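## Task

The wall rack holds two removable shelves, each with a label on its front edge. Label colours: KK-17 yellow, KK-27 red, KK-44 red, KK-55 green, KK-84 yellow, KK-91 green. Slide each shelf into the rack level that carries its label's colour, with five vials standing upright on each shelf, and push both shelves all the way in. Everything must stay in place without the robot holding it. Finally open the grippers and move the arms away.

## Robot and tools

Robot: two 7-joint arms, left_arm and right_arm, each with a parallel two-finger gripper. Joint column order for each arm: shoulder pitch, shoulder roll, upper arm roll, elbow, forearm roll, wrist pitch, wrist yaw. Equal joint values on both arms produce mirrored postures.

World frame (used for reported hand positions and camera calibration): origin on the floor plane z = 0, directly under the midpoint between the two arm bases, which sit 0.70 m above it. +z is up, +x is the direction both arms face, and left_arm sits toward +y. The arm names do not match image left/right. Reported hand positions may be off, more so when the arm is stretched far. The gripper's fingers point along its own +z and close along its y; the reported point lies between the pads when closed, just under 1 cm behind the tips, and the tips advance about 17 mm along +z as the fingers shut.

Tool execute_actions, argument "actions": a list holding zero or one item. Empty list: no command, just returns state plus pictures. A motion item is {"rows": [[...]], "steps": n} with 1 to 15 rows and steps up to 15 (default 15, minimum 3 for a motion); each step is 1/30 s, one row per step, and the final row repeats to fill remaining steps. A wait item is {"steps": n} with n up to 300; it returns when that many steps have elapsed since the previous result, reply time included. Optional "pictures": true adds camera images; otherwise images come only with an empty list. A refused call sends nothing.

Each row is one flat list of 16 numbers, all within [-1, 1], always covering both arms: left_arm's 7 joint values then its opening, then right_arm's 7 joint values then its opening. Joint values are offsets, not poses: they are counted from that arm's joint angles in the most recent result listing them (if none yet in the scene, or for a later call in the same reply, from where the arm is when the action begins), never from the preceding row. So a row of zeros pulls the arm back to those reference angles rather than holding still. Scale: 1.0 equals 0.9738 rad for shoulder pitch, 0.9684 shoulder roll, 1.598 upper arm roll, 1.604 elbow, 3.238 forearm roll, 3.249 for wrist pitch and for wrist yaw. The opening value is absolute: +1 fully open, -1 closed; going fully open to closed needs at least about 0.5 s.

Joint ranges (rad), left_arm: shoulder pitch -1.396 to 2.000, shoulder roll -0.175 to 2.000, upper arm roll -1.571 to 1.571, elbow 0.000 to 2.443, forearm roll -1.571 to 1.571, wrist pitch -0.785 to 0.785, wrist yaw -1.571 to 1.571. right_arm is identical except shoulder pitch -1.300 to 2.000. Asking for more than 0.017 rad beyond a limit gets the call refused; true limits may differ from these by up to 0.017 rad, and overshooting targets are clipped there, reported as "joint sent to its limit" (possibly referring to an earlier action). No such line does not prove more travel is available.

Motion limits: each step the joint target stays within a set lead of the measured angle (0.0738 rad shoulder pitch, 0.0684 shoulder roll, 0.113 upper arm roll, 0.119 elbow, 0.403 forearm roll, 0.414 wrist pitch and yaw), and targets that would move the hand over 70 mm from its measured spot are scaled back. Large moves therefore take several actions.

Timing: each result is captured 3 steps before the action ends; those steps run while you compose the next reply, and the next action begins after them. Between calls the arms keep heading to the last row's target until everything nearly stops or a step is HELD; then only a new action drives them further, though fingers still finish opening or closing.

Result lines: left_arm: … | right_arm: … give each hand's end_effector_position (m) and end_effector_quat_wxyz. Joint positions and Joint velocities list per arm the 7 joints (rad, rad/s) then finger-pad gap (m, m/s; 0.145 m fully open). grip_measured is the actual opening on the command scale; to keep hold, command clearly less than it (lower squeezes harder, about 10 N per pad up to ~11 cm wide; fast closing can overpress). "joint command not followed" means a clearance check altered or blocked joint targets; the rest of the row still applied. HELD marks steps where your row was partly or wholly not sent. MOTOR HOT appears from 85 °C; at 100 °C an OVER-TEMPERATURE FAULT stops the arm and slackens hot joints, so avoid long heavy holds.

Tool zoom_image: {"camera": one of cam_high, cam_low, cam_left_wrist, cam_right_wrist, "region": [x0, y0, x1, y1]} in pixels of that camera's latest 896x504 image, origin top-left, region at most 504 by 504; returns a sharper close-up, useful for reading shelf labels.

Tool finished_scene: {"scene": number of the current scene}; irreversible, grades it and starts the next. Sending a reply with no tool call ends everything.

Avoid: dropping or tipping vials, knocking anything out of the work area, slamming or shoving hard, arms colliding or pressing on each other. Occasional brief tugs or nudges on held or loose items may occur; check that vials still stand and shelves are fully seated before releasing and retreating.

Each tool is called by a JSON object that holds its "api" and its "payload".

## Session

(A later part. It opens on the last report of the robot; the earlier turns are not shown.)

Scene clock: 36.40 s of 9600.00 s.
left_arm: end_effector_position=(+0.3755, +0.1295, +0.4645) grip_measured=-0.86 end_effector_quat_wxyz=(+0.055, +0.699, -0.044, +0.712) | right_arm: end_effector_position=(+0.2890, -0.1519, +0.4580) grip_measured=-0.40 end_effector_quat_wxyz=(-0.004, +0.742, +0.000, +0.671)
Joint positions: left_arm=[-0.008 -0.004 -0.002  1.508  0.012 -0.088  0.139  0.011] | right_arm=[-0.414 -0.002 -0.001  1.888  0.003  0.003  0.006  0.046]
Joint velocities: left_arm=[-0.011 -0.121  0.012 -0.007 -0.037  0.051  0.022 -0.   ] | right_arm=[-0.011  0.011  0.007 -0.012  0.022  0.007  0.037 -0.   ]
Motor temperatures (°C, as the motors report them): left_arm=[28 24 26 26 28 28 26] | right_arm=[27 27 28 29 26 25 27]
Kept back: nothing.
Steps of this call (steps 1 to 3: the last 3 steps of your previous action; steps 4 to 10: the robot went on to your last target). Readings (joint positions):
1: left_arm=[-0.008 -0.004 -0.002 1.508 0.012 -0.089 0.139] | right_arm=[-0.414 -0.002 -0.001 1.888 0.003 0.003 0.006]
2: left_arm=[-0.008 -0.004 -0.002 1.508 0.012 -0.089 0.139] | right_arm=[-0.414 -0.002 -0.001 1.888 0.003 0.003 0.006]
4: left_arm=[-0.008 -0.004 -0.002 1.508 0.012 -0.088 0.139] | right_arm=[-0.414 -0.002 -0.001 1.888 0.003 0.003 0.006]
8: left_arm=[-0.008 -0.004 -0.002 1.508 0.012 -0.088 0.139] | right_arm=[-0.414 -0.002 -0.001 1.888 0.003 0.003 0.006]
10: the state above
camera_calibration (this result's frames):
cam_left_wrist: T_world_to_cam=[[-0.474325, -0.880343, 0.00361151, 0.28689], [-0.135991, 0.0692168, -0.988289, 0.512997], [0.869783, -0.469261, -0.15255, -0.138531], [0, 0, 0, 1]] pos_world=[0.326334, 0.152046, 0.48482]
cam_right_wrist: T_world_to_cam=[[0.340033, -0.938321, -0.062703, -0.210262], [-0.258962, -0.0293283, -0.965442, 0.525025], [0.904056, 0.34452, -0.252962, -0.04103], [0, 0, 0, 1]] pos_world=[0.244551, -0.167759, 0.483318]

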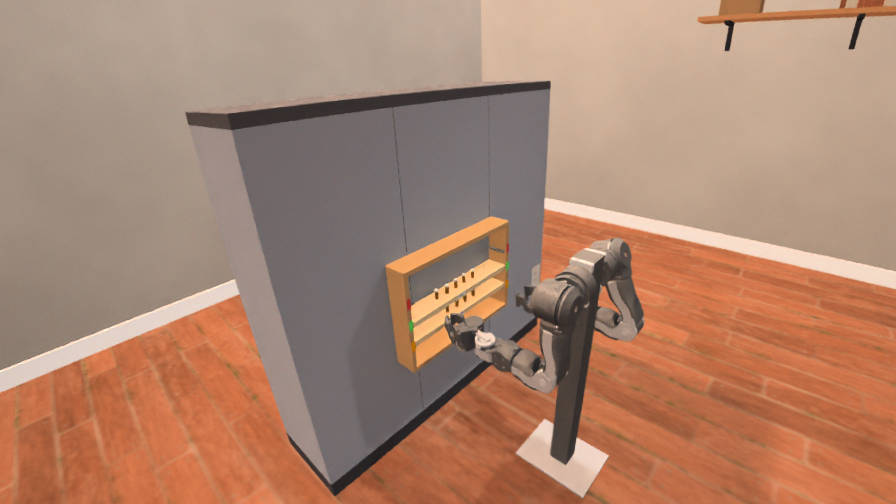

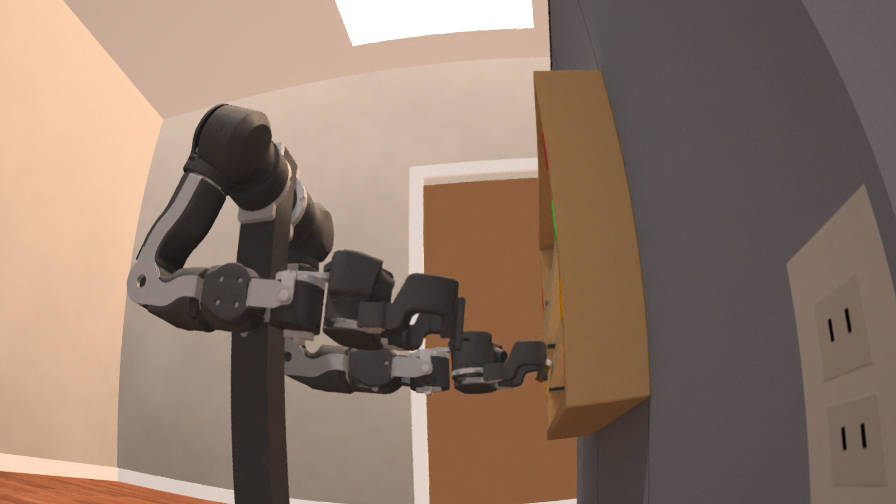

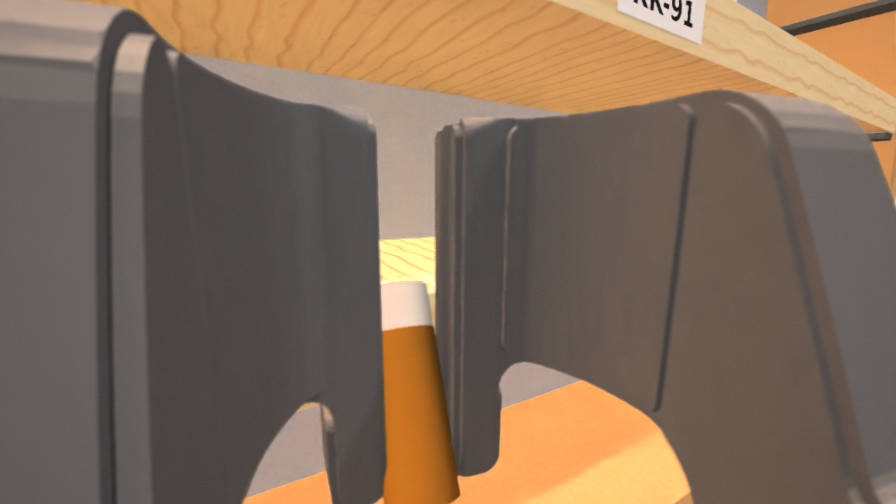

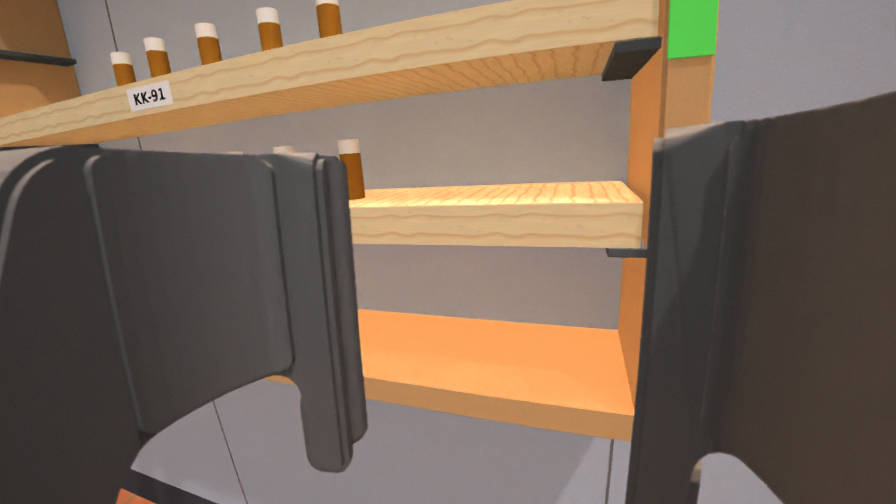

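Push forward ~11 mm, then back off to view.

{"api": "execute_actions", "payload": {"actions": [{"rows":[[0.006,0,0,-0.006,0,0.004,0,-0.885,0,0,0,0,0,0,0,-0.4],[0.012,0,0,-0.01,0,0.004,0,-0.885,0,0,0,0,0,0,0,-0.4],[0.018,0,0,-0.014,0,0.004,0,-0.885,0,0,0,0,0,0,0,-0.4],[0.024,0,0,-0.018,0,0.004,0,-0.885,0,0,0,0,0,0,0,-0.4],[0.03,0,0,-0.022,0,0.004,0,-0.885,0,0,0,0,0,0,0,-0.4],[0.036,0,0,-0.025,0,0.004,0,-0.885,0,0,0,0,0,0,0,-0.4],[0.042,0,0,-0.029,0,0.004,0,-0.885,0,0,0,0,0,0,0,-0.4],[0.048,0,0,-0.033,0,0.004,0,-0.885,0,0,0,0,0,0,0,-0.4],[0.054,0,0,-0.036,0,0.004,0,-0.885,0,0,0,0,0,0,0,-0.4]]}]}}

{"api": "execute_actions", "payload": {"actions": [{"rows":[[-0.03,0,0,0.018,0,0,0,-0.95,0,0,0,0,0,0,0,-0.4],[-0.06,0,0,0.036,0,0,0,-0.95,0,0,0,0,0,0,0,-0.4],[-0.09,0,0,0.055,0,0,0,-0.95,0,0,0,0,0,0,0,-0.4],[-0.12,0,0,0.073,0,0,0,-0.95,0,0,0,0,0,0,0,-0.4]]}], "pictures": true}}

{"api": "zoom_image", "payload": {"camera": "cam_low", "region": [460,320,600,430]}}

Scene clock: 37.00 s of 9600.00 s.
left_arm: end_effector_position=(+0.3830, +0.1283, +0.4607) grip_measured=-0.86 end_effector_quat_wxyz=(+0.057, +0.701, -0.047, +0.709) | right_arm: end_effector_position=(+0.2890, -0.1519, +0.4580) grip_measured=-0.40 end_effector_quat_wxyz=(-0.004, +0.742, +0.000, +0.671)
Joint positions: left_arm=[ 0.028 -0.004 -0.002  1.459  0.012 -0.093  0.145  0.011] | right_arm=[-0.414 -0.002 -0.001  1.888  0.003  0.003  0.006  0.046]
Joint velocities: left_arm=[ 0.011 -0.055  0.017 -0.022  0.037 -0.139 -0.037 -0.   ] | right_arm=[-0.011 -0.011  0.002  0.012  0.007 -0.007 -0.007 -0.   ]
Motor temperatures (°C, as the motors report them): left_arm=[28 24 26 26 28 28 26] | right_arm=[27 27 28 29 26 25 27]
Steps of this call (steps 1 to 6: the robot went on to your last target; steps 7 to 18: the first 12 steps of this action). Readings (joint positions):
7: left_arm=[-0.006 -0.004 -0.002 1.506 0.012 -0.088 0.139] | right_arm=[-0.414 -0.002 -0.001 1.888 0.003 0.003 0.006]
8: left_arm=[-0.001 -0.004 -0.002 1.500 0.012 -0.087 0.139] | right_arm=[-0.414 -0.002 -0.001 1.888 0.003 0.003 0.006]
10: left_arm=[0.010 -0.004 -0.002 1.485 0.012 -0.086 0.141] | right_arm=[-0.414 -0.002 -0.001 1.888 0.003 0.003 0.006]
14: left_arm=[0.028 -0.004 -0.002 1.463 0.012 -0.086 0.145] | right_arm=[-0.414 -0.002 -0.001 1.888 0.003 0.003 0.006]
18: the state above

Scene clock: 37.50 s of 9600.00 s.
left_arm: end_effector_position=(+0.3575, +0.1284, +0.4615) grip_measured=-0.86 end_effector_quat_wxyz=(+0.057, +0.701, -0.046, +0.709) | right_arm: end_effector_position=(+0.2890, -0.1519, +0.4580) grip_measured=-0.40 end_effector_quat_wxyz=(-0.004, +0.742, +0.000, +0.671)
Joint positions: left_arm=[-0.088 -0.004 -0.002  1.576  0.012 -0.093  0.145  0.011] | right_arm=[-0.414 -0.002 -0.001  1.888  0.003  0.003  0.006  0.046]
Joint velocities: left_arm=[ 0.011 -0.055 -0.002 -0.012 -0.051  0.066 -0.037  0.   ] | right_arm=[ 0.033  0.077  0.002 -0.002 -0.007 -0.051 -0.022 -0.   ]
Motor temperatures (°C, as the motors report them): left_arm=[28 24 26 26 28 28 26] | right_arm=[27 27 28 29 26 25 27]
Steps of this call (steps 1 to 3: the last 3 steps of your previous action; steps 4 to 15: the first 12 steps of this action, its rows measured from where the robot was after step 3). Readings (joint positions):
3: left_arm=[0.028 -0.004 -0.002 1.459 0.012 -0.093 0.145] | right_arm=[-0.414 -0.002 -0.001 1.888 0.003 0.003 0.006]
4: left_arm=[0.011 -0.004 -0.002 1.480 0.012 -0.094 0.145] | right_arm=[-0.414 -0.002 -0.001 1.888 0.003 0.003 0.006]
5: left_arm=[-0.022 -0.004 -0.002 1.514 0.012 -0.094 0.145] | right_arm=[-0.414 -0.002 -0.001 1.888 0.003 0.003 0.006]
7: left_arm=[-0.091 -0.004 -0.002 1.568 0.012 -0.094 0.145] | right_arm=[-0.414 -0.002 -0.001 1.888 0.003 0.003 0.006]
11: left_arm=[-0.085 -0.004 -0.002 1.574 0.012 -0.092 0.145] | right_arm=[-0.414 -0.002 -0.001 1.888 0.003 0.003 0.006]
15: the state above
camera_calibration (this result's frames):
cam_left_wrist: T_world_to_cam=[[-0.4797, -0.877402, 0.00727216, 0.277303], [-0.143003, 0.0700013, -0.987244, 0.50958], [0.865701, -0.474621, -0.159051, -0.118649], [0, 0, 0, 1]] pos_world=[0.308608, 0.151322, 0.482192]
cam_right_wrist: T_world_to_cam=[[0.340033, -0.938321, -0.062703, -0.210262], [-0.258962, -0.0293283, -0.965442, 0.525025], [0.904056, 0.34452, -0.252962, -0.04103], [0, 0, 0, 1]] pos_world=[0.244551, -0.167759, 0.483318]

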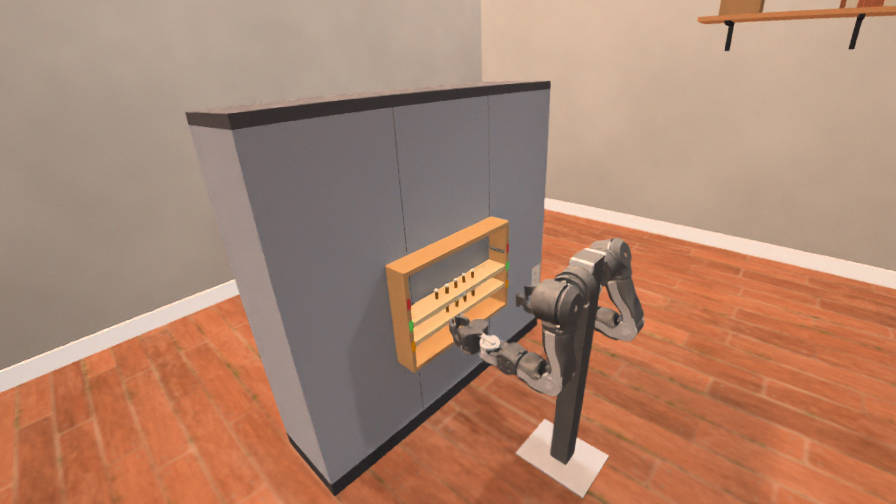

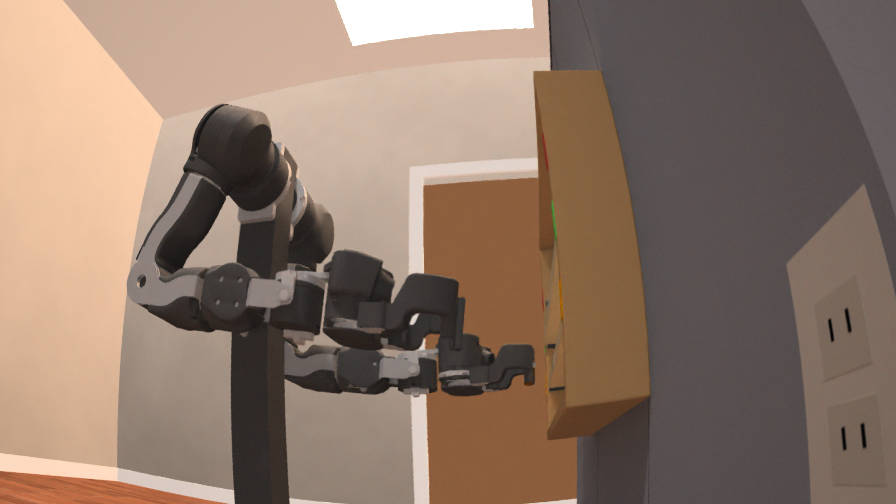

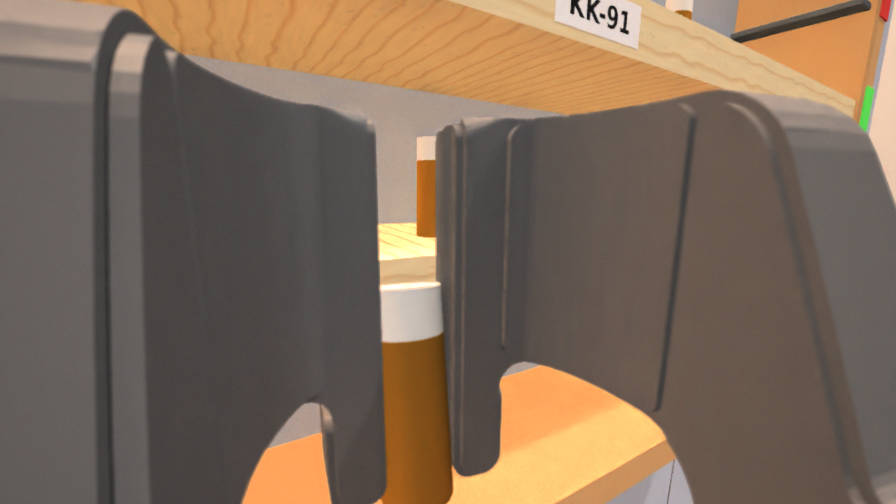

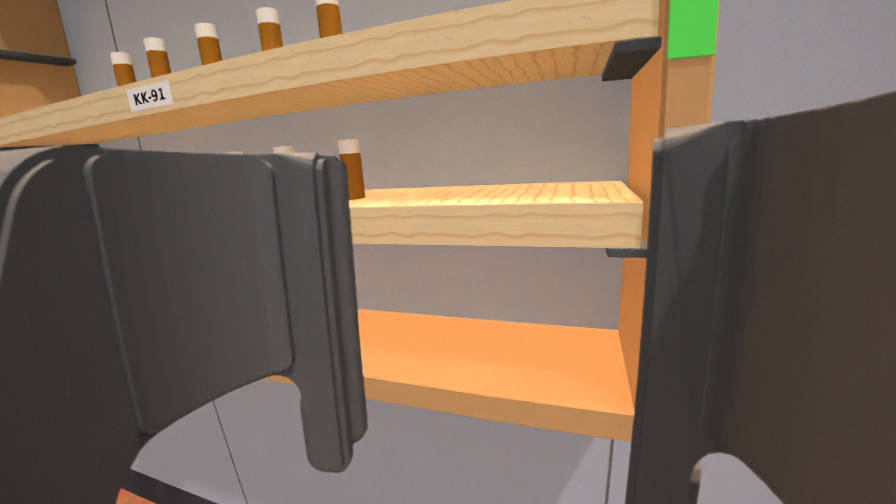

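Region (460, 320, 600, 430) of cam_low's 896x504 image, scaled by 3.600, with more detail than that image has; it fills the top 396 rows of this view, and the rest is white.

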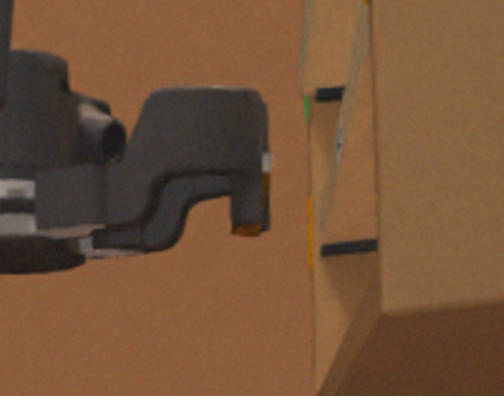

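{"api": "execute_actions", "payload": {"actions": [{"rows":[[0,0,0,0.03,0,0.02,-0.02,-0.95,0,0,0,0,0,0,0,-0.4],[0,0,0,0.06,0,0.04,-0.04,-0.95,0,0,0,0,0,0,0,-0.4],[0.01,0,0,0.09,0,0.06,-0.06,-0.95,0,0,0,0,0,0,0,-0.4],[0.02,0,0,0.12,0,0.08,-0.08,-0.95,0,0,0,0,0,0,0,-0.4],[0.035,0,0,0.15,0,0.1,-0.1,-0.95,0,0,0,0,0,0,0,-0.4],[0.052,0,0,0.189,-0.004,0.113,-0.107,-0.95,0,0,0,0,0,0,0,-0.4]]}]}}

{"api": "execute_actions", "payload": {"actions": [{"rows":[[0.01,0,0,-0.006,0,0,0,-0.95,0,0,0,0,0,0,0,-0.4],[0.02,0,0,-0.012,0,0,0,-0.95,0,0,0,0,0,0,0,-0.4],[0.03,0,0,-0.019,0,0,0,-0.95,0,0,0,0,0,0,0,-0.4],[0.04,0,0,-0.025,0,0,0,-0.95,0,0,0,0,0,0,0,-0.4],[0.05,0,0,-0.031,0,0,0,-0.95,0,0,0,0,0,0,0,-0.4],[0.058,0,0,-0.036,0,0,0,-0.95,0,0,0,0,0,0,0,-0.4],[0.066,0,0,-0.041,0,0,0,-0.95,0,0,0,0,0,0,0,-0.4],[0.074,0,0,-0.046,0,0,0,-0.95,0,0,0,0,0,0,0,-0.4],[0.082,0,0,-0.051,0,0,0,-0.95,0,0,0,0,0,0,0,-0.4],[0.09,0,0,-0.056,0,0,0,-0.95,0,0,0,0,0,0,0,-0.4],[0.098,0,0,-0.061,0,0,0,-0.95,0,0,0,0,0,0,0,-0.4],[0.106,0,0,-0.066,0,0,0,-0.95,0,0,0,0,0,0,0,-0.4],[0.114,0,0,-0.071,0,0,0,-0.95,0,0,0,0,0,0,0,-0.4]]}]}}

{"api": "execute_actions", "payload": {"actions": [{"steps":8}], "pictures": true}}

Scene clock: 38.37 s of 9600.00 s.
left_arm: end_effector_position=(+0.3595, +0.1837, +0.5311) grip_measured=-0.86 end_effector_quat_wxyz=(-0.067, +0.708, +0.069, +0.700) | right_arm: end_effector_position=(+0.2890, -0.1519, +0.4580) grip_measured=-0.40 end_effector_quat_wxyz=(-0.004, +0.742, +0.000, +0.671)
Joint positions: left_arm=[-0.042 -0.004 -0.003  1.876  0.001  0.274 -0.196  0.011] | right_arm=[-0.414 -0.002 -0.001  1.888  0.003  0.003  0.006  0.046]
Joint velocities: left_arm=[ 0.143 -0.011 -0.007  0.002 -0.007 -0.037 -0.022  0.   ] | right_arm=[ 0.099 -0.099  0.002 -0.002  0.051 -0.007  0.007 -0.   ]
Motor temperatures (°C, as the motors report them): left_arm=[28 24 26 26 28 28 26] | right_arm=[27 27 28 29 26 25 27]
Steps of this call (steps 1 to 3: the last 3 steps of your previous action; steps 4 to 14: the robot went on to your last target; steps 15 to 26: the first 12 steps of this action). Readings (joint positions):
15: left_arm=[-0.093 -0.004 -0.003 1.599 0.011 -0.060 0.121] | right_arm=[-0.414 -0.002 -0.001 1.888 0.003 0.003 0.006]
16: left_arm=[-0.098 -0.004 -0.003 1.650 0.011 -0.013 0.078] | right_arm=[-0.414 -0.002 -0.001 1.888 0.003 0.003 0.006]
18: left_arm=[-0.073 -0.004 -0.003 1.759 0.011 0.097 -0.036] | right_arm=[-0.414 -0.002 -0.001 1.888 0.003 0.003 0.006]
22: left_arm=[-0.021 -0.004 -0.003 1.899 0.001 0.241 -0.184] | right_arm=[-0.414 -0.002 -0.001 1.888 0.003 0.003 0.006]
26: the state above

Scene clock: 38.87 s of 9600.00 s.
left_arm: end_effector_position=(+0.3809, +0.1838, +0.5330) grip_measured=-0.86 end_effector_quat_wxyz=(-0.067, +0.706, +0.070, +0.702) | right_arm: end_effector_position=(+0.2890, -0.1519, +0.4580) grip_measured=-0.40 end_effector_quat_wxyz=(-0.004, +0.742, +0.000, +0.671)
Joint positions: left_arm=[ 0.056 -0.004 -0.003  1.782  0.     0.272 -0.197  0.011] | right_arm=[-0.414 -0.002 -0.001  1.888  0.003  0.003  0.006  0.046]
Joint velocities: left_arm=[-0.033 -0.055 -0.002 -0.017 -0.081 -0.051 -0.051  0.   ] | right_arm=[ 0.011  0.055 -0.002  0.002 -0.007 -0.066 -0.051 -0.   ]
Motor temperatures (°C, as the motors report them): left_arm=[28 24 26 26 28 28 26] | right_arm=[27 27 28 29 26 25 27]
Steps of this call (steps 1 to 3: the last 3 steps of your previous action; steps 4 to 15: the first 12 steps of this action, its rows measured from where the robot was after step 3). Readings (joint positions):
3: left_arm=[-0.037 -0.004 -0.003 1.877 0.001 0.274 -0.196] | right_arm=[-0.414 -0.002 -0.001 1.888 0.003 0.003 0.006]
4: left_arm=[-0.033 -0.004 -0.003 1.873 0.001 0.274 -0.196] | right_arm=[-0.414 -0.002 -0.001 1.888 0.003 0.003 0.006]
5: left_arm=[-0.022 -0.004 -0.003 1.863 0.001 0.274 -0.196] | right_arm=[-0.414 -0.002 -0.001 1.888 0.003 0.003 0.006]
7: left_arm=[0.002 -0.004 -0.003 1.841 0.001 0.274 -0.196] | right_arm=[-0.414 -0.002 -0.001 1.888 0.003 0.003 0.006]
11: left_arm=[0.032 -0.004 -0.003 1.808 0.001 0.274 -0.196] | right_arm=[-0.414 -0.002 -0.001 1.888 0.003 0.003 0.006]
15: the state above

Scene clock: 39.13 s of 9600.00 s.
left_arm: end_effector_position=(+0.3813, +0.1839, +0.5328) grip_measured=-0.86 end_effector_quat_wxyz=(-0.068, +0.705, +0.070, +0.703) | right_arm: end_effector_position=(+0.2890, -0.1519, +0.4580) grip_measured=-0.40 end_effector_quat_wxyz=(-0.004, +0.742, +0.000, +0.671)
Joint positions: left_arm=[ 0.057 -0.004 -0.003  1.778 -0.     0.268 -0.198  0.011] | right_arm=[-0.414 -0.002 -0.001  1.888  0.003  0.003  0.006  0.046]
Joint velocities: left_arm=[-0.099 -0.033 -0.027 -0.017 -0.037  0.022  0.051 -0.   ] | right_arm=[ 0.055 -0.033  0.027 -0.007 -0.037  0.022 -0.022 -0.   ]
Motor temperatures (°C, as the motors report them): left_arm=[28 24 26 26 28 28 26] | right_arm=[27 27 28 29 26 25 27]
Kept back: nothing.
Steps of this call (steps 1 to 3: the last 3 steps of your previous action; steps 4 to 8: the robot went on to your last target). Readings (joint positions):
1: left_arm=[0.057 -0.004 -0.003 1.778 -0.000 0.269 -0.197] | right_arm=[-0.414 -0.002 -0.001 1.888 0.003 0.003 0.006]
2: left_arm=[0.057 -0.004 -0.003 1.778 -0.000 0.268 -0.198] | right_arm=[-0.414 -0.002 -0.001 1.888 0.003 0.003 0.006]
4: left_arm=[0.057 -0.004 -0.003 1.778 -0.000 0.268 -0.198] | right_arm=[-0.414 -0.002 -0.001 1.888 0.003 0.003 0.006]
8: the state above
camera_calibration (this result's frames):
cam_left_wrist: T_world_to_cam=[[-0.158269, -0.987393, 0.00245883, 0.237054], [-0.175227, 0.0256362, -0.984194, 0.598367], [0.971723, -0.156198, -0.177075, -0.190956], [0, 0, 0, 1]] pos_world=[0.327925, 0.188899, 0.554513]
cam_right_wrist: T_world_to_cam=[[0.340033, -0.938321, -0.062703, -0.210262], [-0.258962, -0.0293283, -0.965442, 0.525025], [0.904056, 0.34452, -0.252962, -0.04103], [0, 0, 0, 1]] pos_world=[0.244551, -0.167759, 0.483318]

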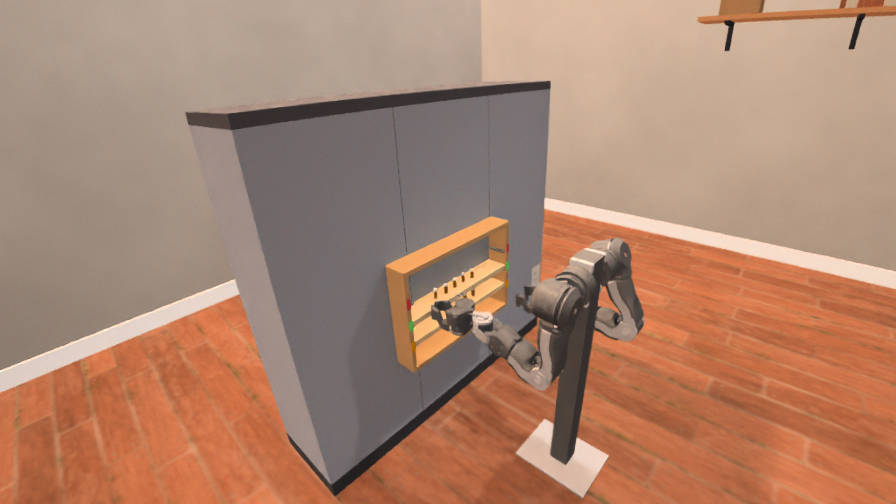

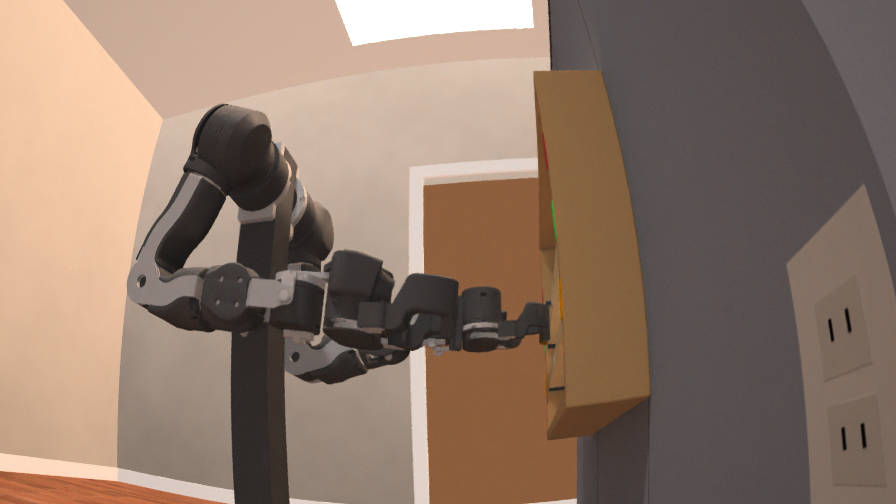

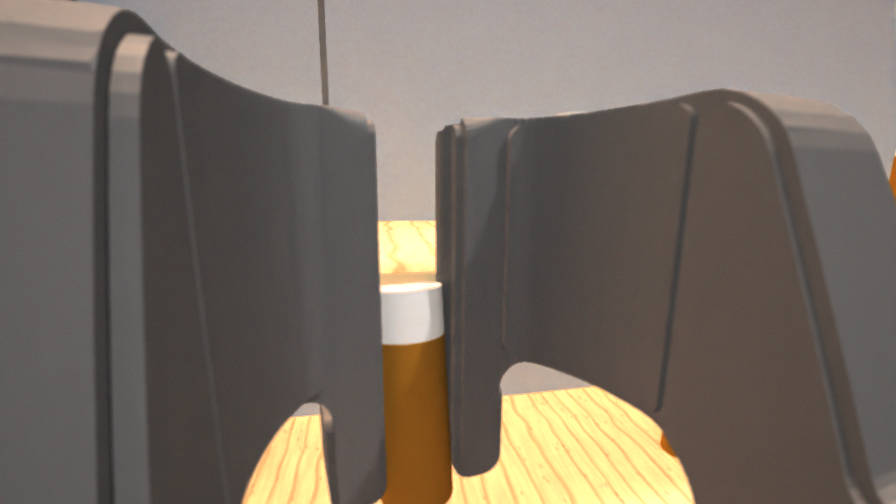

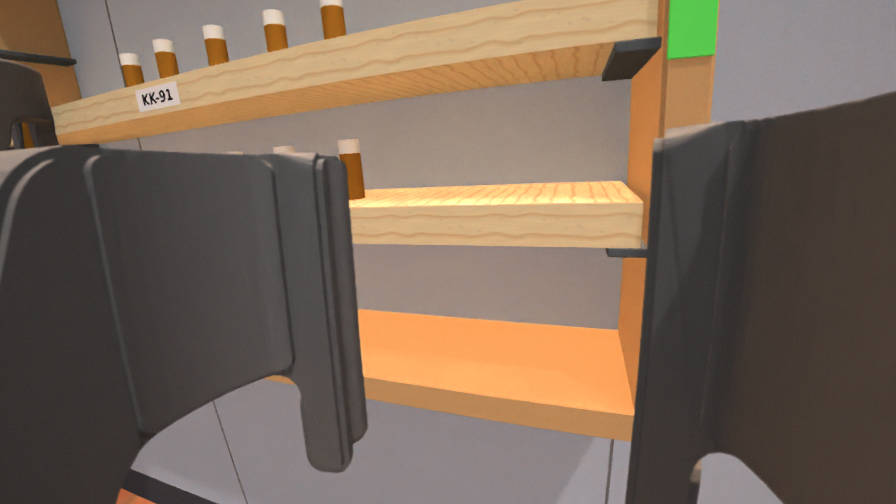

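{"api": "execute_actions", "payload": {"actions": []}}

Scene clock: 39.63 s of 9600.00 s.
left_arm: end_effector_position=(+0.3813, +0.1839, +0.5328) grip_measured=-0.86 end_effector_quat_wxyz=(-0.068, +0.705, +0.070, +0.703) | right_arm: end_effector_position=(+0.2890, -0.1519, +0.4580) grip_measured=-0.40 end_effector_quat_wxyz=(-0.004, +0.742, +0.000, +0.671)
Joint positions: left_arm=[ 0.057 -0.004 -0.003  1.778 -0.     0.268 -0.198  0.011] | right_arm=[-0.414 -0.002 -0.001  1.888  0.003  0.003  0.006  0.046]
Joint velocities: left_arm=[-0.011  0.011 -0.002  0.002  0.066 -0.095  0.022 -0.   ] | right_arm=[-0.099  0.033  0.007  0.002 -0.037  0.037 -0.022 -0.   ]
Motor temperatures (°C, as the motors report them): left_arm=[28 24 26 26 28 28 26] | right_arm=[27 27 28 29 26 25 27]
Kept back: nothing.
Steps of this call (steps 1 to 15: the robot went on to your last target). Readings (joint positions):
1: left_arm=[0.057 -0.004 -0.003 1.778 -0.000 0.268 -0.198] | right_arm=[-0.414 -0.002 -0.001 1.888 0.003 0.003 0.006]
2: left_arm=[0.057 -0.004 -0.003 1.778 -0.000 0.268 -0.198] | right_arm=[-0.414 -0.002 -0.001 1.888 0.003 0.003 0.006]
4: left_arm=[0.057 -0.004 -0.003 1.778 -0.000 0.268 -0.198] | right_arm=[-0.414 -0.002 -0.001 1.888 0.003 0.003 0.006]
8: left_arm=[0.057 -0.004 -0.003 1.778 -0.000 0.268 -0.198] | right_arm=[-0.414 -0.002 -0.001 1.888 0.003 0.003 0.006]
15: the state above
All arms were judged still, so your last target was given up. Only a new action makes them travel on or press farther. Fingers that are still opening or closing keep moving.
camera_calibration (this result's frames):
cam_left_wrist: T_world_to_cam=[[-0.158269, -0.987393, 0.00245883, 0.237054], [-0.175227, 0.0256362, -0.984194, 0.598367], [0.971723, -0.156198, -0.177075, -0.190956], [0, 0, 0, 1]] pos_world=[0.327925, 0.188899, 0.554513]
cam_right_wrist: T_world_to_cam=[[0.340033, -0.938321, -0.062703, -0.210262], [-0.258962, -0.0293283, -0.965442, 0.525025], [0.904056, 0.34452, -0.252962, -0.04103], [0, 0, 0, 1]] pos_world=[0.244551, -0.167759, 0.483318]

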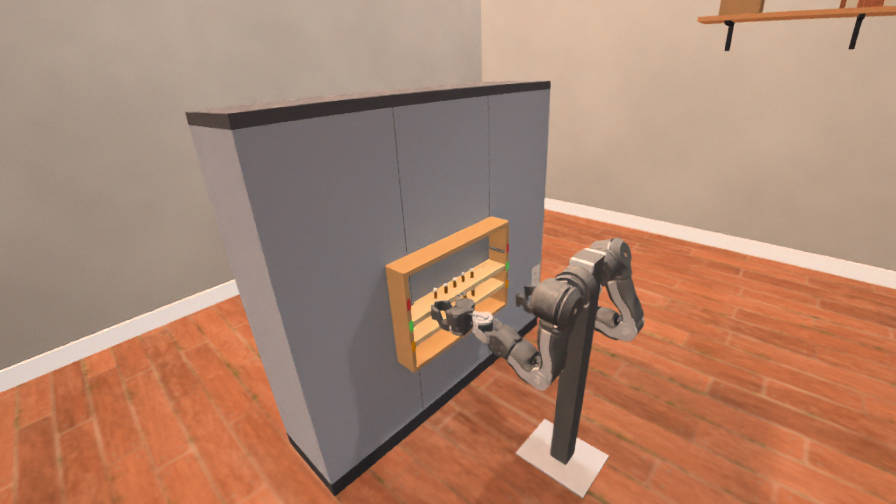

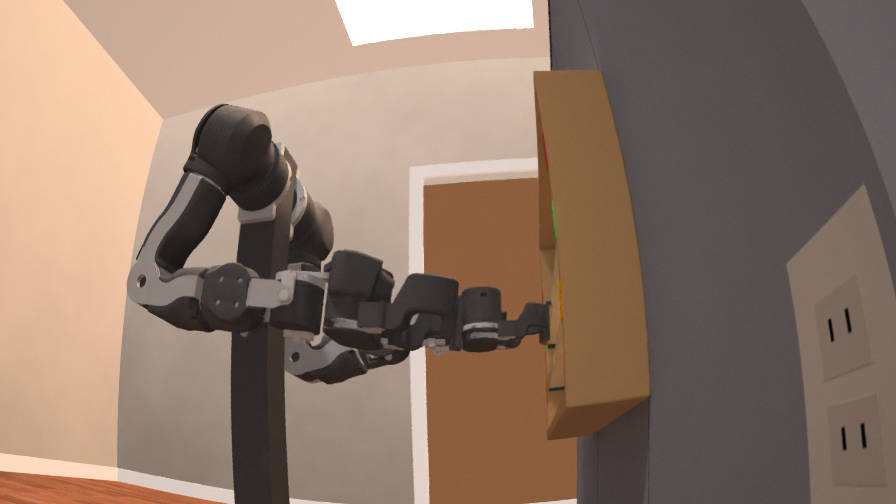

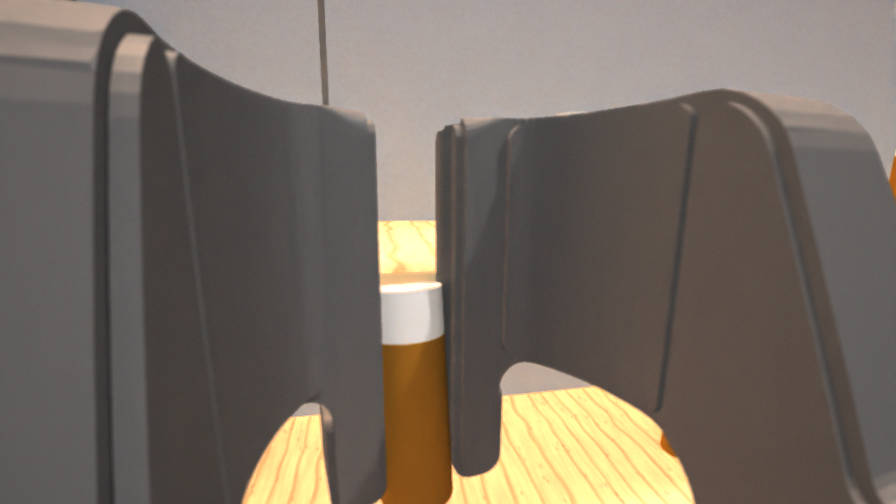

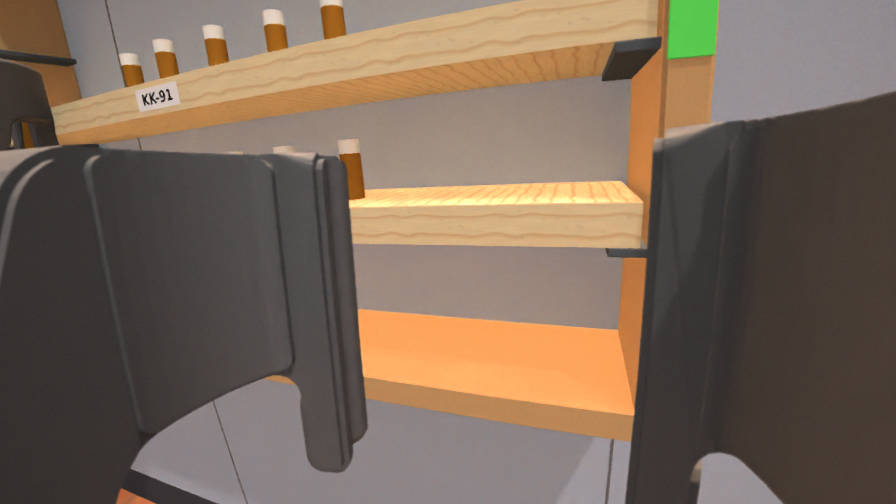

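{"api": "execute_actions", "payload": {"actions": [{"rows":[[-0.03,0,0,0.02,0,0,0,-0.95,0,0,0,0,0,0,0,-0.4],[-0.06,0,0,0.04,0,0,0,-0.95,0,0,0,0,0,0,0,-0.4],[-0.1,0,0,0.06,0,0,0,-0.95,0,0,0,0,0,0,0,-0.4],[-0.1,0,0,0.06,0,0,0,-0.95,0,0,0,0,0,0,0,-0.4],[-0.1,0,0,0.07,0,0.01,0,-0.95,0,0,0,0,0,0,0,-0.4],[-0.08,0,0,0.09,0,0.02,0,-0.95,0,0,0,0,0,0,0,-0.4],[-0.06,0,0,0.11,0,0.03,0,-0.95,0,0,0,0,0,0,0,-0.4],[-0.04,0,0,0.13,0,0.035,0,-0.95,0,0,0,0,0,0,0,-0.4],[-0.02,0,0,0.15,0,0.035,0,-0.95,0,0,0,0,0,0,0,-0.4],[0,0,0,0.16,0,0.035,0,-0.95,0,0,0,0,0,0,0,-0.4]]}]}}

{"api": "execute_actions", "payload": {"actions": [{"steps":10}]}}

{"api": "execute_actions", "payload": {"actions": [{"rows":[[0.02,0,0,-0.02,0,-0.005,0,-0.95,0,0,0,0,0,0,0,-0.4],[0.05,0,0,-0.045,0,-0.01,0,-0.95,0,0,0,0,0,0,0,-0.4],[0.08,0,0,-0.075,0,-0.016,0,-0.95,0,0,0,0,0,0,0,-0.4],[0.11,0,0,-0.105,0,-0.022,0,-0.95,0,0,0,0,0,0,0,-0.4],[0.14,0,0,-0.135,0,-0.029,0,-0.95,0,0,0,0,0,0,0,-0.4],[0.17,0,0,-0.17,0,-0.036,0,-0.95,0,0,0,0,0,0,0,-0.4],[0.2,0,0,-0.205,0,-0.043,0,-0.95,0,0,0,0,0,0,0,-0.4],[0.215,0,0,-0.228,0,-0.048,0,-0.95,0,0,0,0,0,0,0,-0.4]]}]}}

{"api": "execute_actions", "payload": {"actions": [{"steps":10}], "pictures": true}}

{"api": "zoom_image", "payload": {"camera": "cam_right_wrist", "region": [0,0,240,140]}}

Scene clock: 40.50 s of 9600.00 s.
left_arm: end_effector_position=(+0.3581, +0.1842, +0.6149) grip_measured=-0.86 end_effector_quat_wxyz=(-0.061, +0.642, +0.076, +0.761) | right_arm: end_effector_position=(+0.2890, -0.1519, +0.4580) grip_measured=-0.40 end_effector_quat_wxyz=(-0.004, +0.742, +0.000, +0.671)
Joint positions: left_arm=[ 0.066 -0.004 -0.003  2.044  0.     0.369 -0.198  0.011] | right_arm=[-0.414 -0.002 -0.001  1.888  0.003  0.003  0.006  0.046]
Joint velocities: left_arm=[-0.319  0.033 -0.002 -0.227  0.037  0.081 -0.051  0.   ] | right_arm=[-0.011  0.011  0.012  0.017  0.022  0.007 -0.066  0.   ]
Motor temperatures (°C, as the motors report them): left_arm=[28 24 26 26 28 28 26] | right_arm=[27 27 28 29 26 25 27]
Steps of this call (steps 1 to 14: nothing new was sent; steps 15 to 26: the first 12 steps of this action). Readings (joint positions):
15: left_arm=[0.039 -0.004 -0.003 1.800 -0.000 0.268 -0.198] | right_arm=[-0.414 -0.002 -0.001 1.888 0.003 0.003 0.006]
16: left_arm=[0.005 -0.004 -0.003 1.836 -0.000 0.268 -0.198] | right_arm=[-0.414 -0.002 -0.001 1.888 0.003 0.003 0.006]
18: left_arm=[-0.056 -0.004 -0.003 1.881 -0.000 0.267 -0.198] | right_arm=[-0.414 -0.002 -0.001 1.888 0.003 0.003 0.006]
22: left_arm=[0.017 -0.004 -0.003 1.977 0.000 0.359 -0.198] | right_arm=[-0.414 -0.002 -0.001 1.888 0.003 0.003 0.006]
26: the state above

Scene clock: 40.83 s of 9600.00 s.
left_arm: end_effector_position=(+0.3589, +0.1842, +0.6060) grip_measured=-0.86 end_effector_quat_wxyz=(-0.062, +0.654, +0.075, +0.750) | right_arm: end_effector_position=(+0.2890, -0.1519, +0.4580) grip_measured=-0.40 end_effector_quat_wxyz=(-0.004, +0.742, +0.000, +0.671)
Joint positions: left_arm=[ 0.056 -0.004 -0.003  2.033  0.     0.381 -0.198  0.011] | right_arm=[-0.414 -0.002 -0.001  1.888  0.003  0.003  0.006  0.046]
Joint velocities: left_arm=[-0.011  0.033  0.002  0.007 -0.022  0.007  0.007 -0.   ] | right_arm=[-0.055 -0.055 -0.017 -0.012 -0.037 -0.037 -0.037 -0.   ]
Motor temperatures (°C, as the motors report them): left_arm=[28 24 26 26 28 28 26] | right_arm=[27 27 28 29 26 25 27]
Kept back: nothing.
Steps of this call (steps 1 to 3: the last 3 steps of your previous action; steps 4 to 10: the robot went on to your last target). Readings (joint positions):
1: left_arm=[0.056 -0.004 -0.003 2.037 0.000 0.375 -0.198] | right_arm=[-0.414 -0.002 -0.001 1.888 0.003 0.003 0.006]
2: left_arm=[0.053 -0.004 -0.003 2.033 0.000 0.380 -0.198] | right_arm=[-0.414 -0.002 -0.001 1.888 0.003 0.003 0.006]
4: left_arm=[0.056 -0.004 -0.003 2.033 0.000 0.381 -0.198] | right_arm=[-0.414 -0.002 -0.001 1.888 0.003 0.003 0.006]
8: left_arm=[0.056 -0.004 -0.003 2.033 0.000 0.381 -0.198] | right_arm=[-0.414 -0.002 -0.001 1.888 0.003 0.003 0.006]
10: the state above

Scene clock: 41.23 s of 9600.00 s.
left_arm: end_effector_position=(+0.4191, +0.1837, +0.5802) grip_measured=-0.86 end_effector_quat_wxyz=(-0.063, +0.658, +0.074, +0.747) | right_arm: end_effector_position=(+0.2890, -0.1519, +0.4580) grip_measured=-0.40 end_effector_quat_wxyz=(-0.004, +0.742, +0.000, +0.671)
Joint positions: left_arm=[ 0.265 -0.004 -0.003  1.664 -0.     0.231 -0.198  0.011] | right_arm=[-0.414 -0.002 -0.001  1.888  0.003  0.003  0.006  0.046]
Joint velocities: left_arm=[-0.033  0.055  0.002  0.007 -0.022 -0.022 -0.037 -0.   ] | right_arm=[ 0.033 -0.033  0.022  0.002  0.066 -0.007 -0.081  0.   ]
Motor temperatures (°C, as the motors report them): left_arm=[28 24 26 26 28 28 26] | right_arm=[27 27 28 29 26 25 27]
Steps of this call (steps 1 to 12: the first 12 steps of this action). Readings (joint positions):
1: left_arm=[0.067 -0.004 -0.003 2.017 0.000 0.373 -0.198] | right_arm=[-0.414 -0.002 -0.001 1.888 0.003 0.003 0.006]
2: left_arm=[0.097 -0.004 -0.003 1.973 0.000 0.363 -0.198] | right_arm=[-0.414 -0.002 -0.001 1.888 0.003 0.003 0.006]
4: left_arm=[0.165 -0.004 -0.003 1.872 0.000 0.333 -0.198] | right_arm=[-0.414 -0.002 -0.001 1.888 0.003 0.003 0.006]
8: left_arm=[0.270 -0.004 -0.003 1.670 -0.000 0.252 -0.198] | right_arm=[-0.414 -0.002 -0.001 1.888 0.003 0.003 0.006]
12: the state above

Scene clock: 41.57 s of 9600.00 s.
left_arm: end_effector_position=(+0.4190, +0.1837, +0.5807) grip_measured=-0.86 end_effector_quat_wxyz=(-0.063, +0.657, +0.074, +0.748) | right_arm: end_effector_position=(+0.2890, -0.1519, +0.4580) grip_measured=-0.40 end_effector_quat_wxyz=(-0.004, +0.742, +0.000, +0.671)
Joint positions: left_arm=[ 0.265 -0.004 -0.003  1.664 -0.     0.228 -0.198  0.011] | right_arm=[-0.414 -0.002 -0.001  1.888  0.003  0.003  0.006  0.046]
Joint velocities: left_arm=[ 0.011  0.055  0.002  0.012 -0.095  0.051  0.022 -0.   ] | right_arm=[ 0.033 -0.033  0.002 -0.007 -0.007  0.007  0.007 -0.   ]
Motor temperatures (°C, as the motors report them): left_arm=[28 24 26 26 28 28 26] | right_arm=[27 27 28 29 26 25 27]
Kept back: nothing.
Steps of this call (steps 1 to 3: the last 3 steps of your previous action; steps 4 to 10: the robot went on to your last target). Readings (joint positions):
1: left_arm=[0.265 -0.004 -0.003 1.664 -0.000 0.229 -0.198] | right_arm=[-0.414 -0.002 -0.001 1.888 0.003 0.003 0.006]
2: left_arm=[0.265 -0.004 -0.003 1.664 -0.000 0.229 -0.198] | right_arm=[-0.414 -0.002 -0.001 1.888 0.003 0.003 0.006]
4: left_arm=[0.265 -0.004 -0.003 1.664 -0.000 0.228 -0.198] | right_arm=[-0.414 -0.002 -0.001 1.888 0.003 0.003 0.006]
8: left_arm=[0.265 -0.004 -0.003 1.664 -0.000 0.228 -0.198] | right_arm=[-0.414 -0.002 -0.001 1.888 0.003 0.003 0.006]
10: the state above
camera_calibration (this result's frames):
cam_left_wrist: T_world_to_cam=[[-0.157464, -0.987345, -0.0188417, 0.254768], [-0.0430245, 0.0259208, -0.998738, 0.605132], [0.986587, -0.156455, -0.0465616, -0.30112], [0, 0, 0, 1]] pos_world=[0.363234, 0.188747, 0.595148]
cam_right_wrist: T_world_to_cam=[[0.340033, -0.938321, -0.062703, -0.210262], [-0.258962, -0.0293283, -0.965442, 0.525025], [0.904056, 0.34452, -0.252962, -0.04103], [0, 0, 0, 1]] pos_world=[0.244551, -0.167759, 0.483318]

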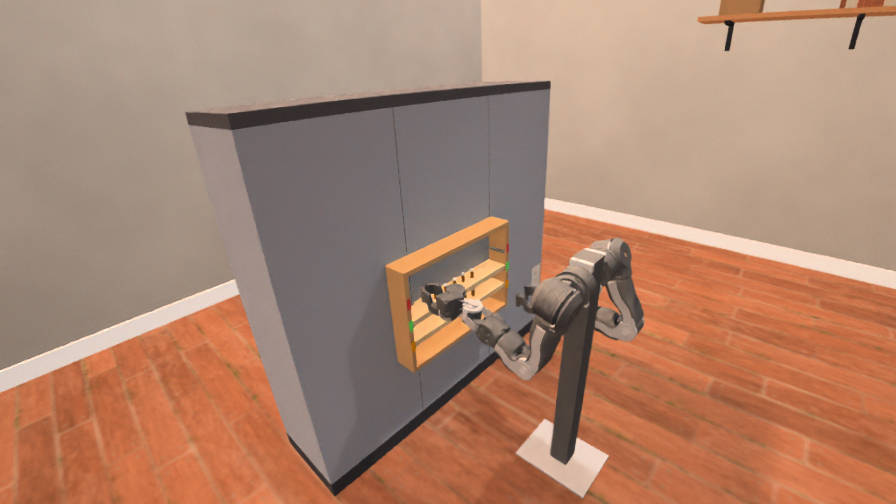

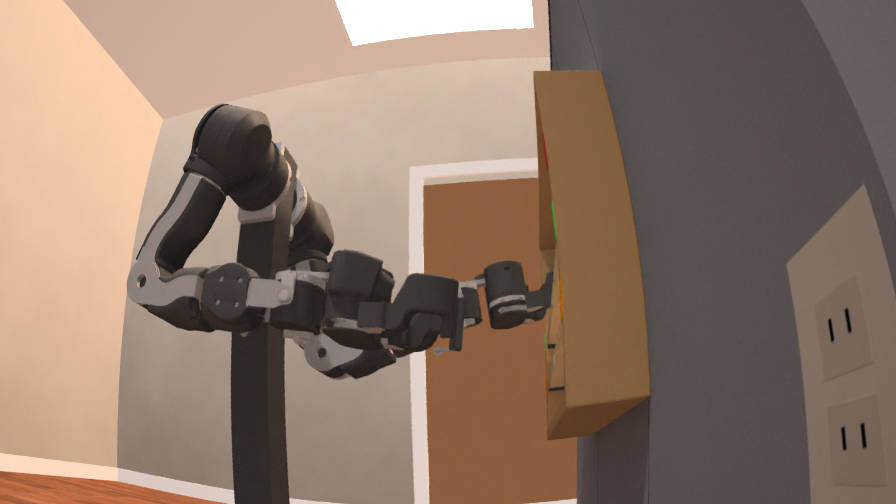

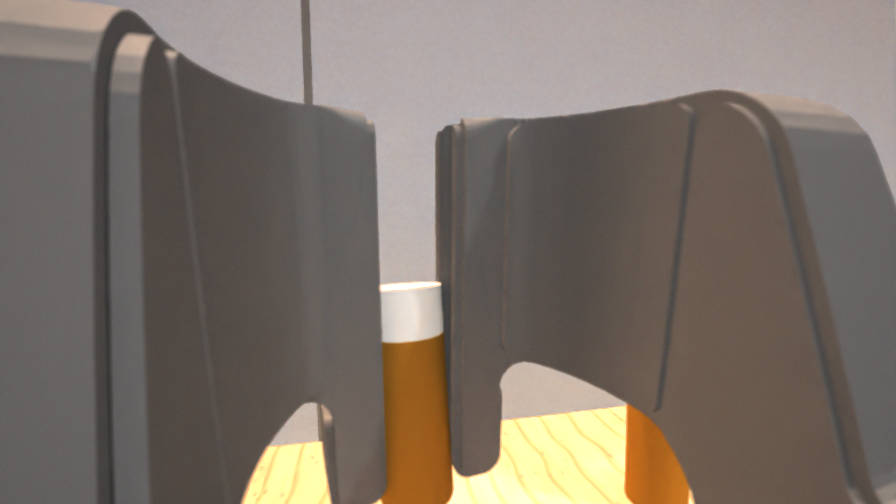

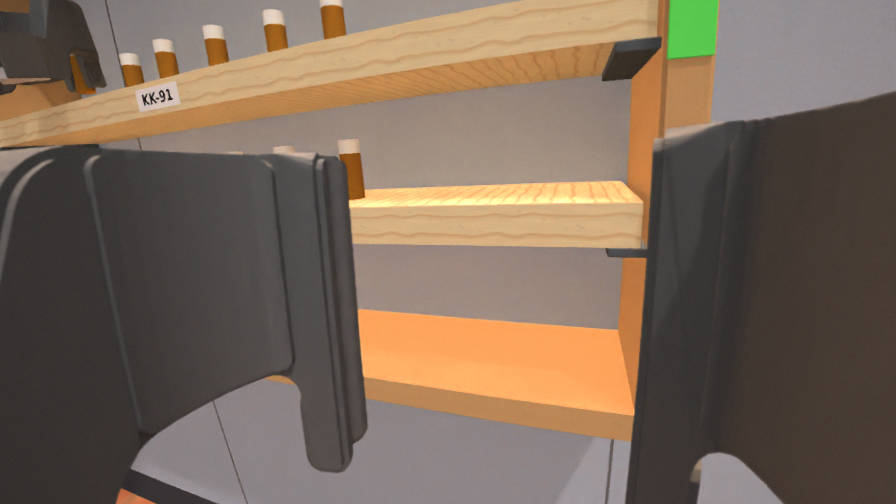

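Region (0, 0, 240, 140) of cam_right_wrist's 896x504 image, scaled by 2.100, with more detail than that image has; it fills the top 294 rows of this view, and the rest is white.

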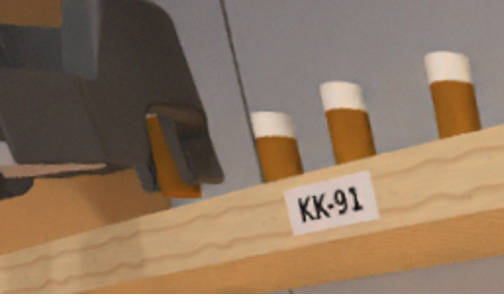

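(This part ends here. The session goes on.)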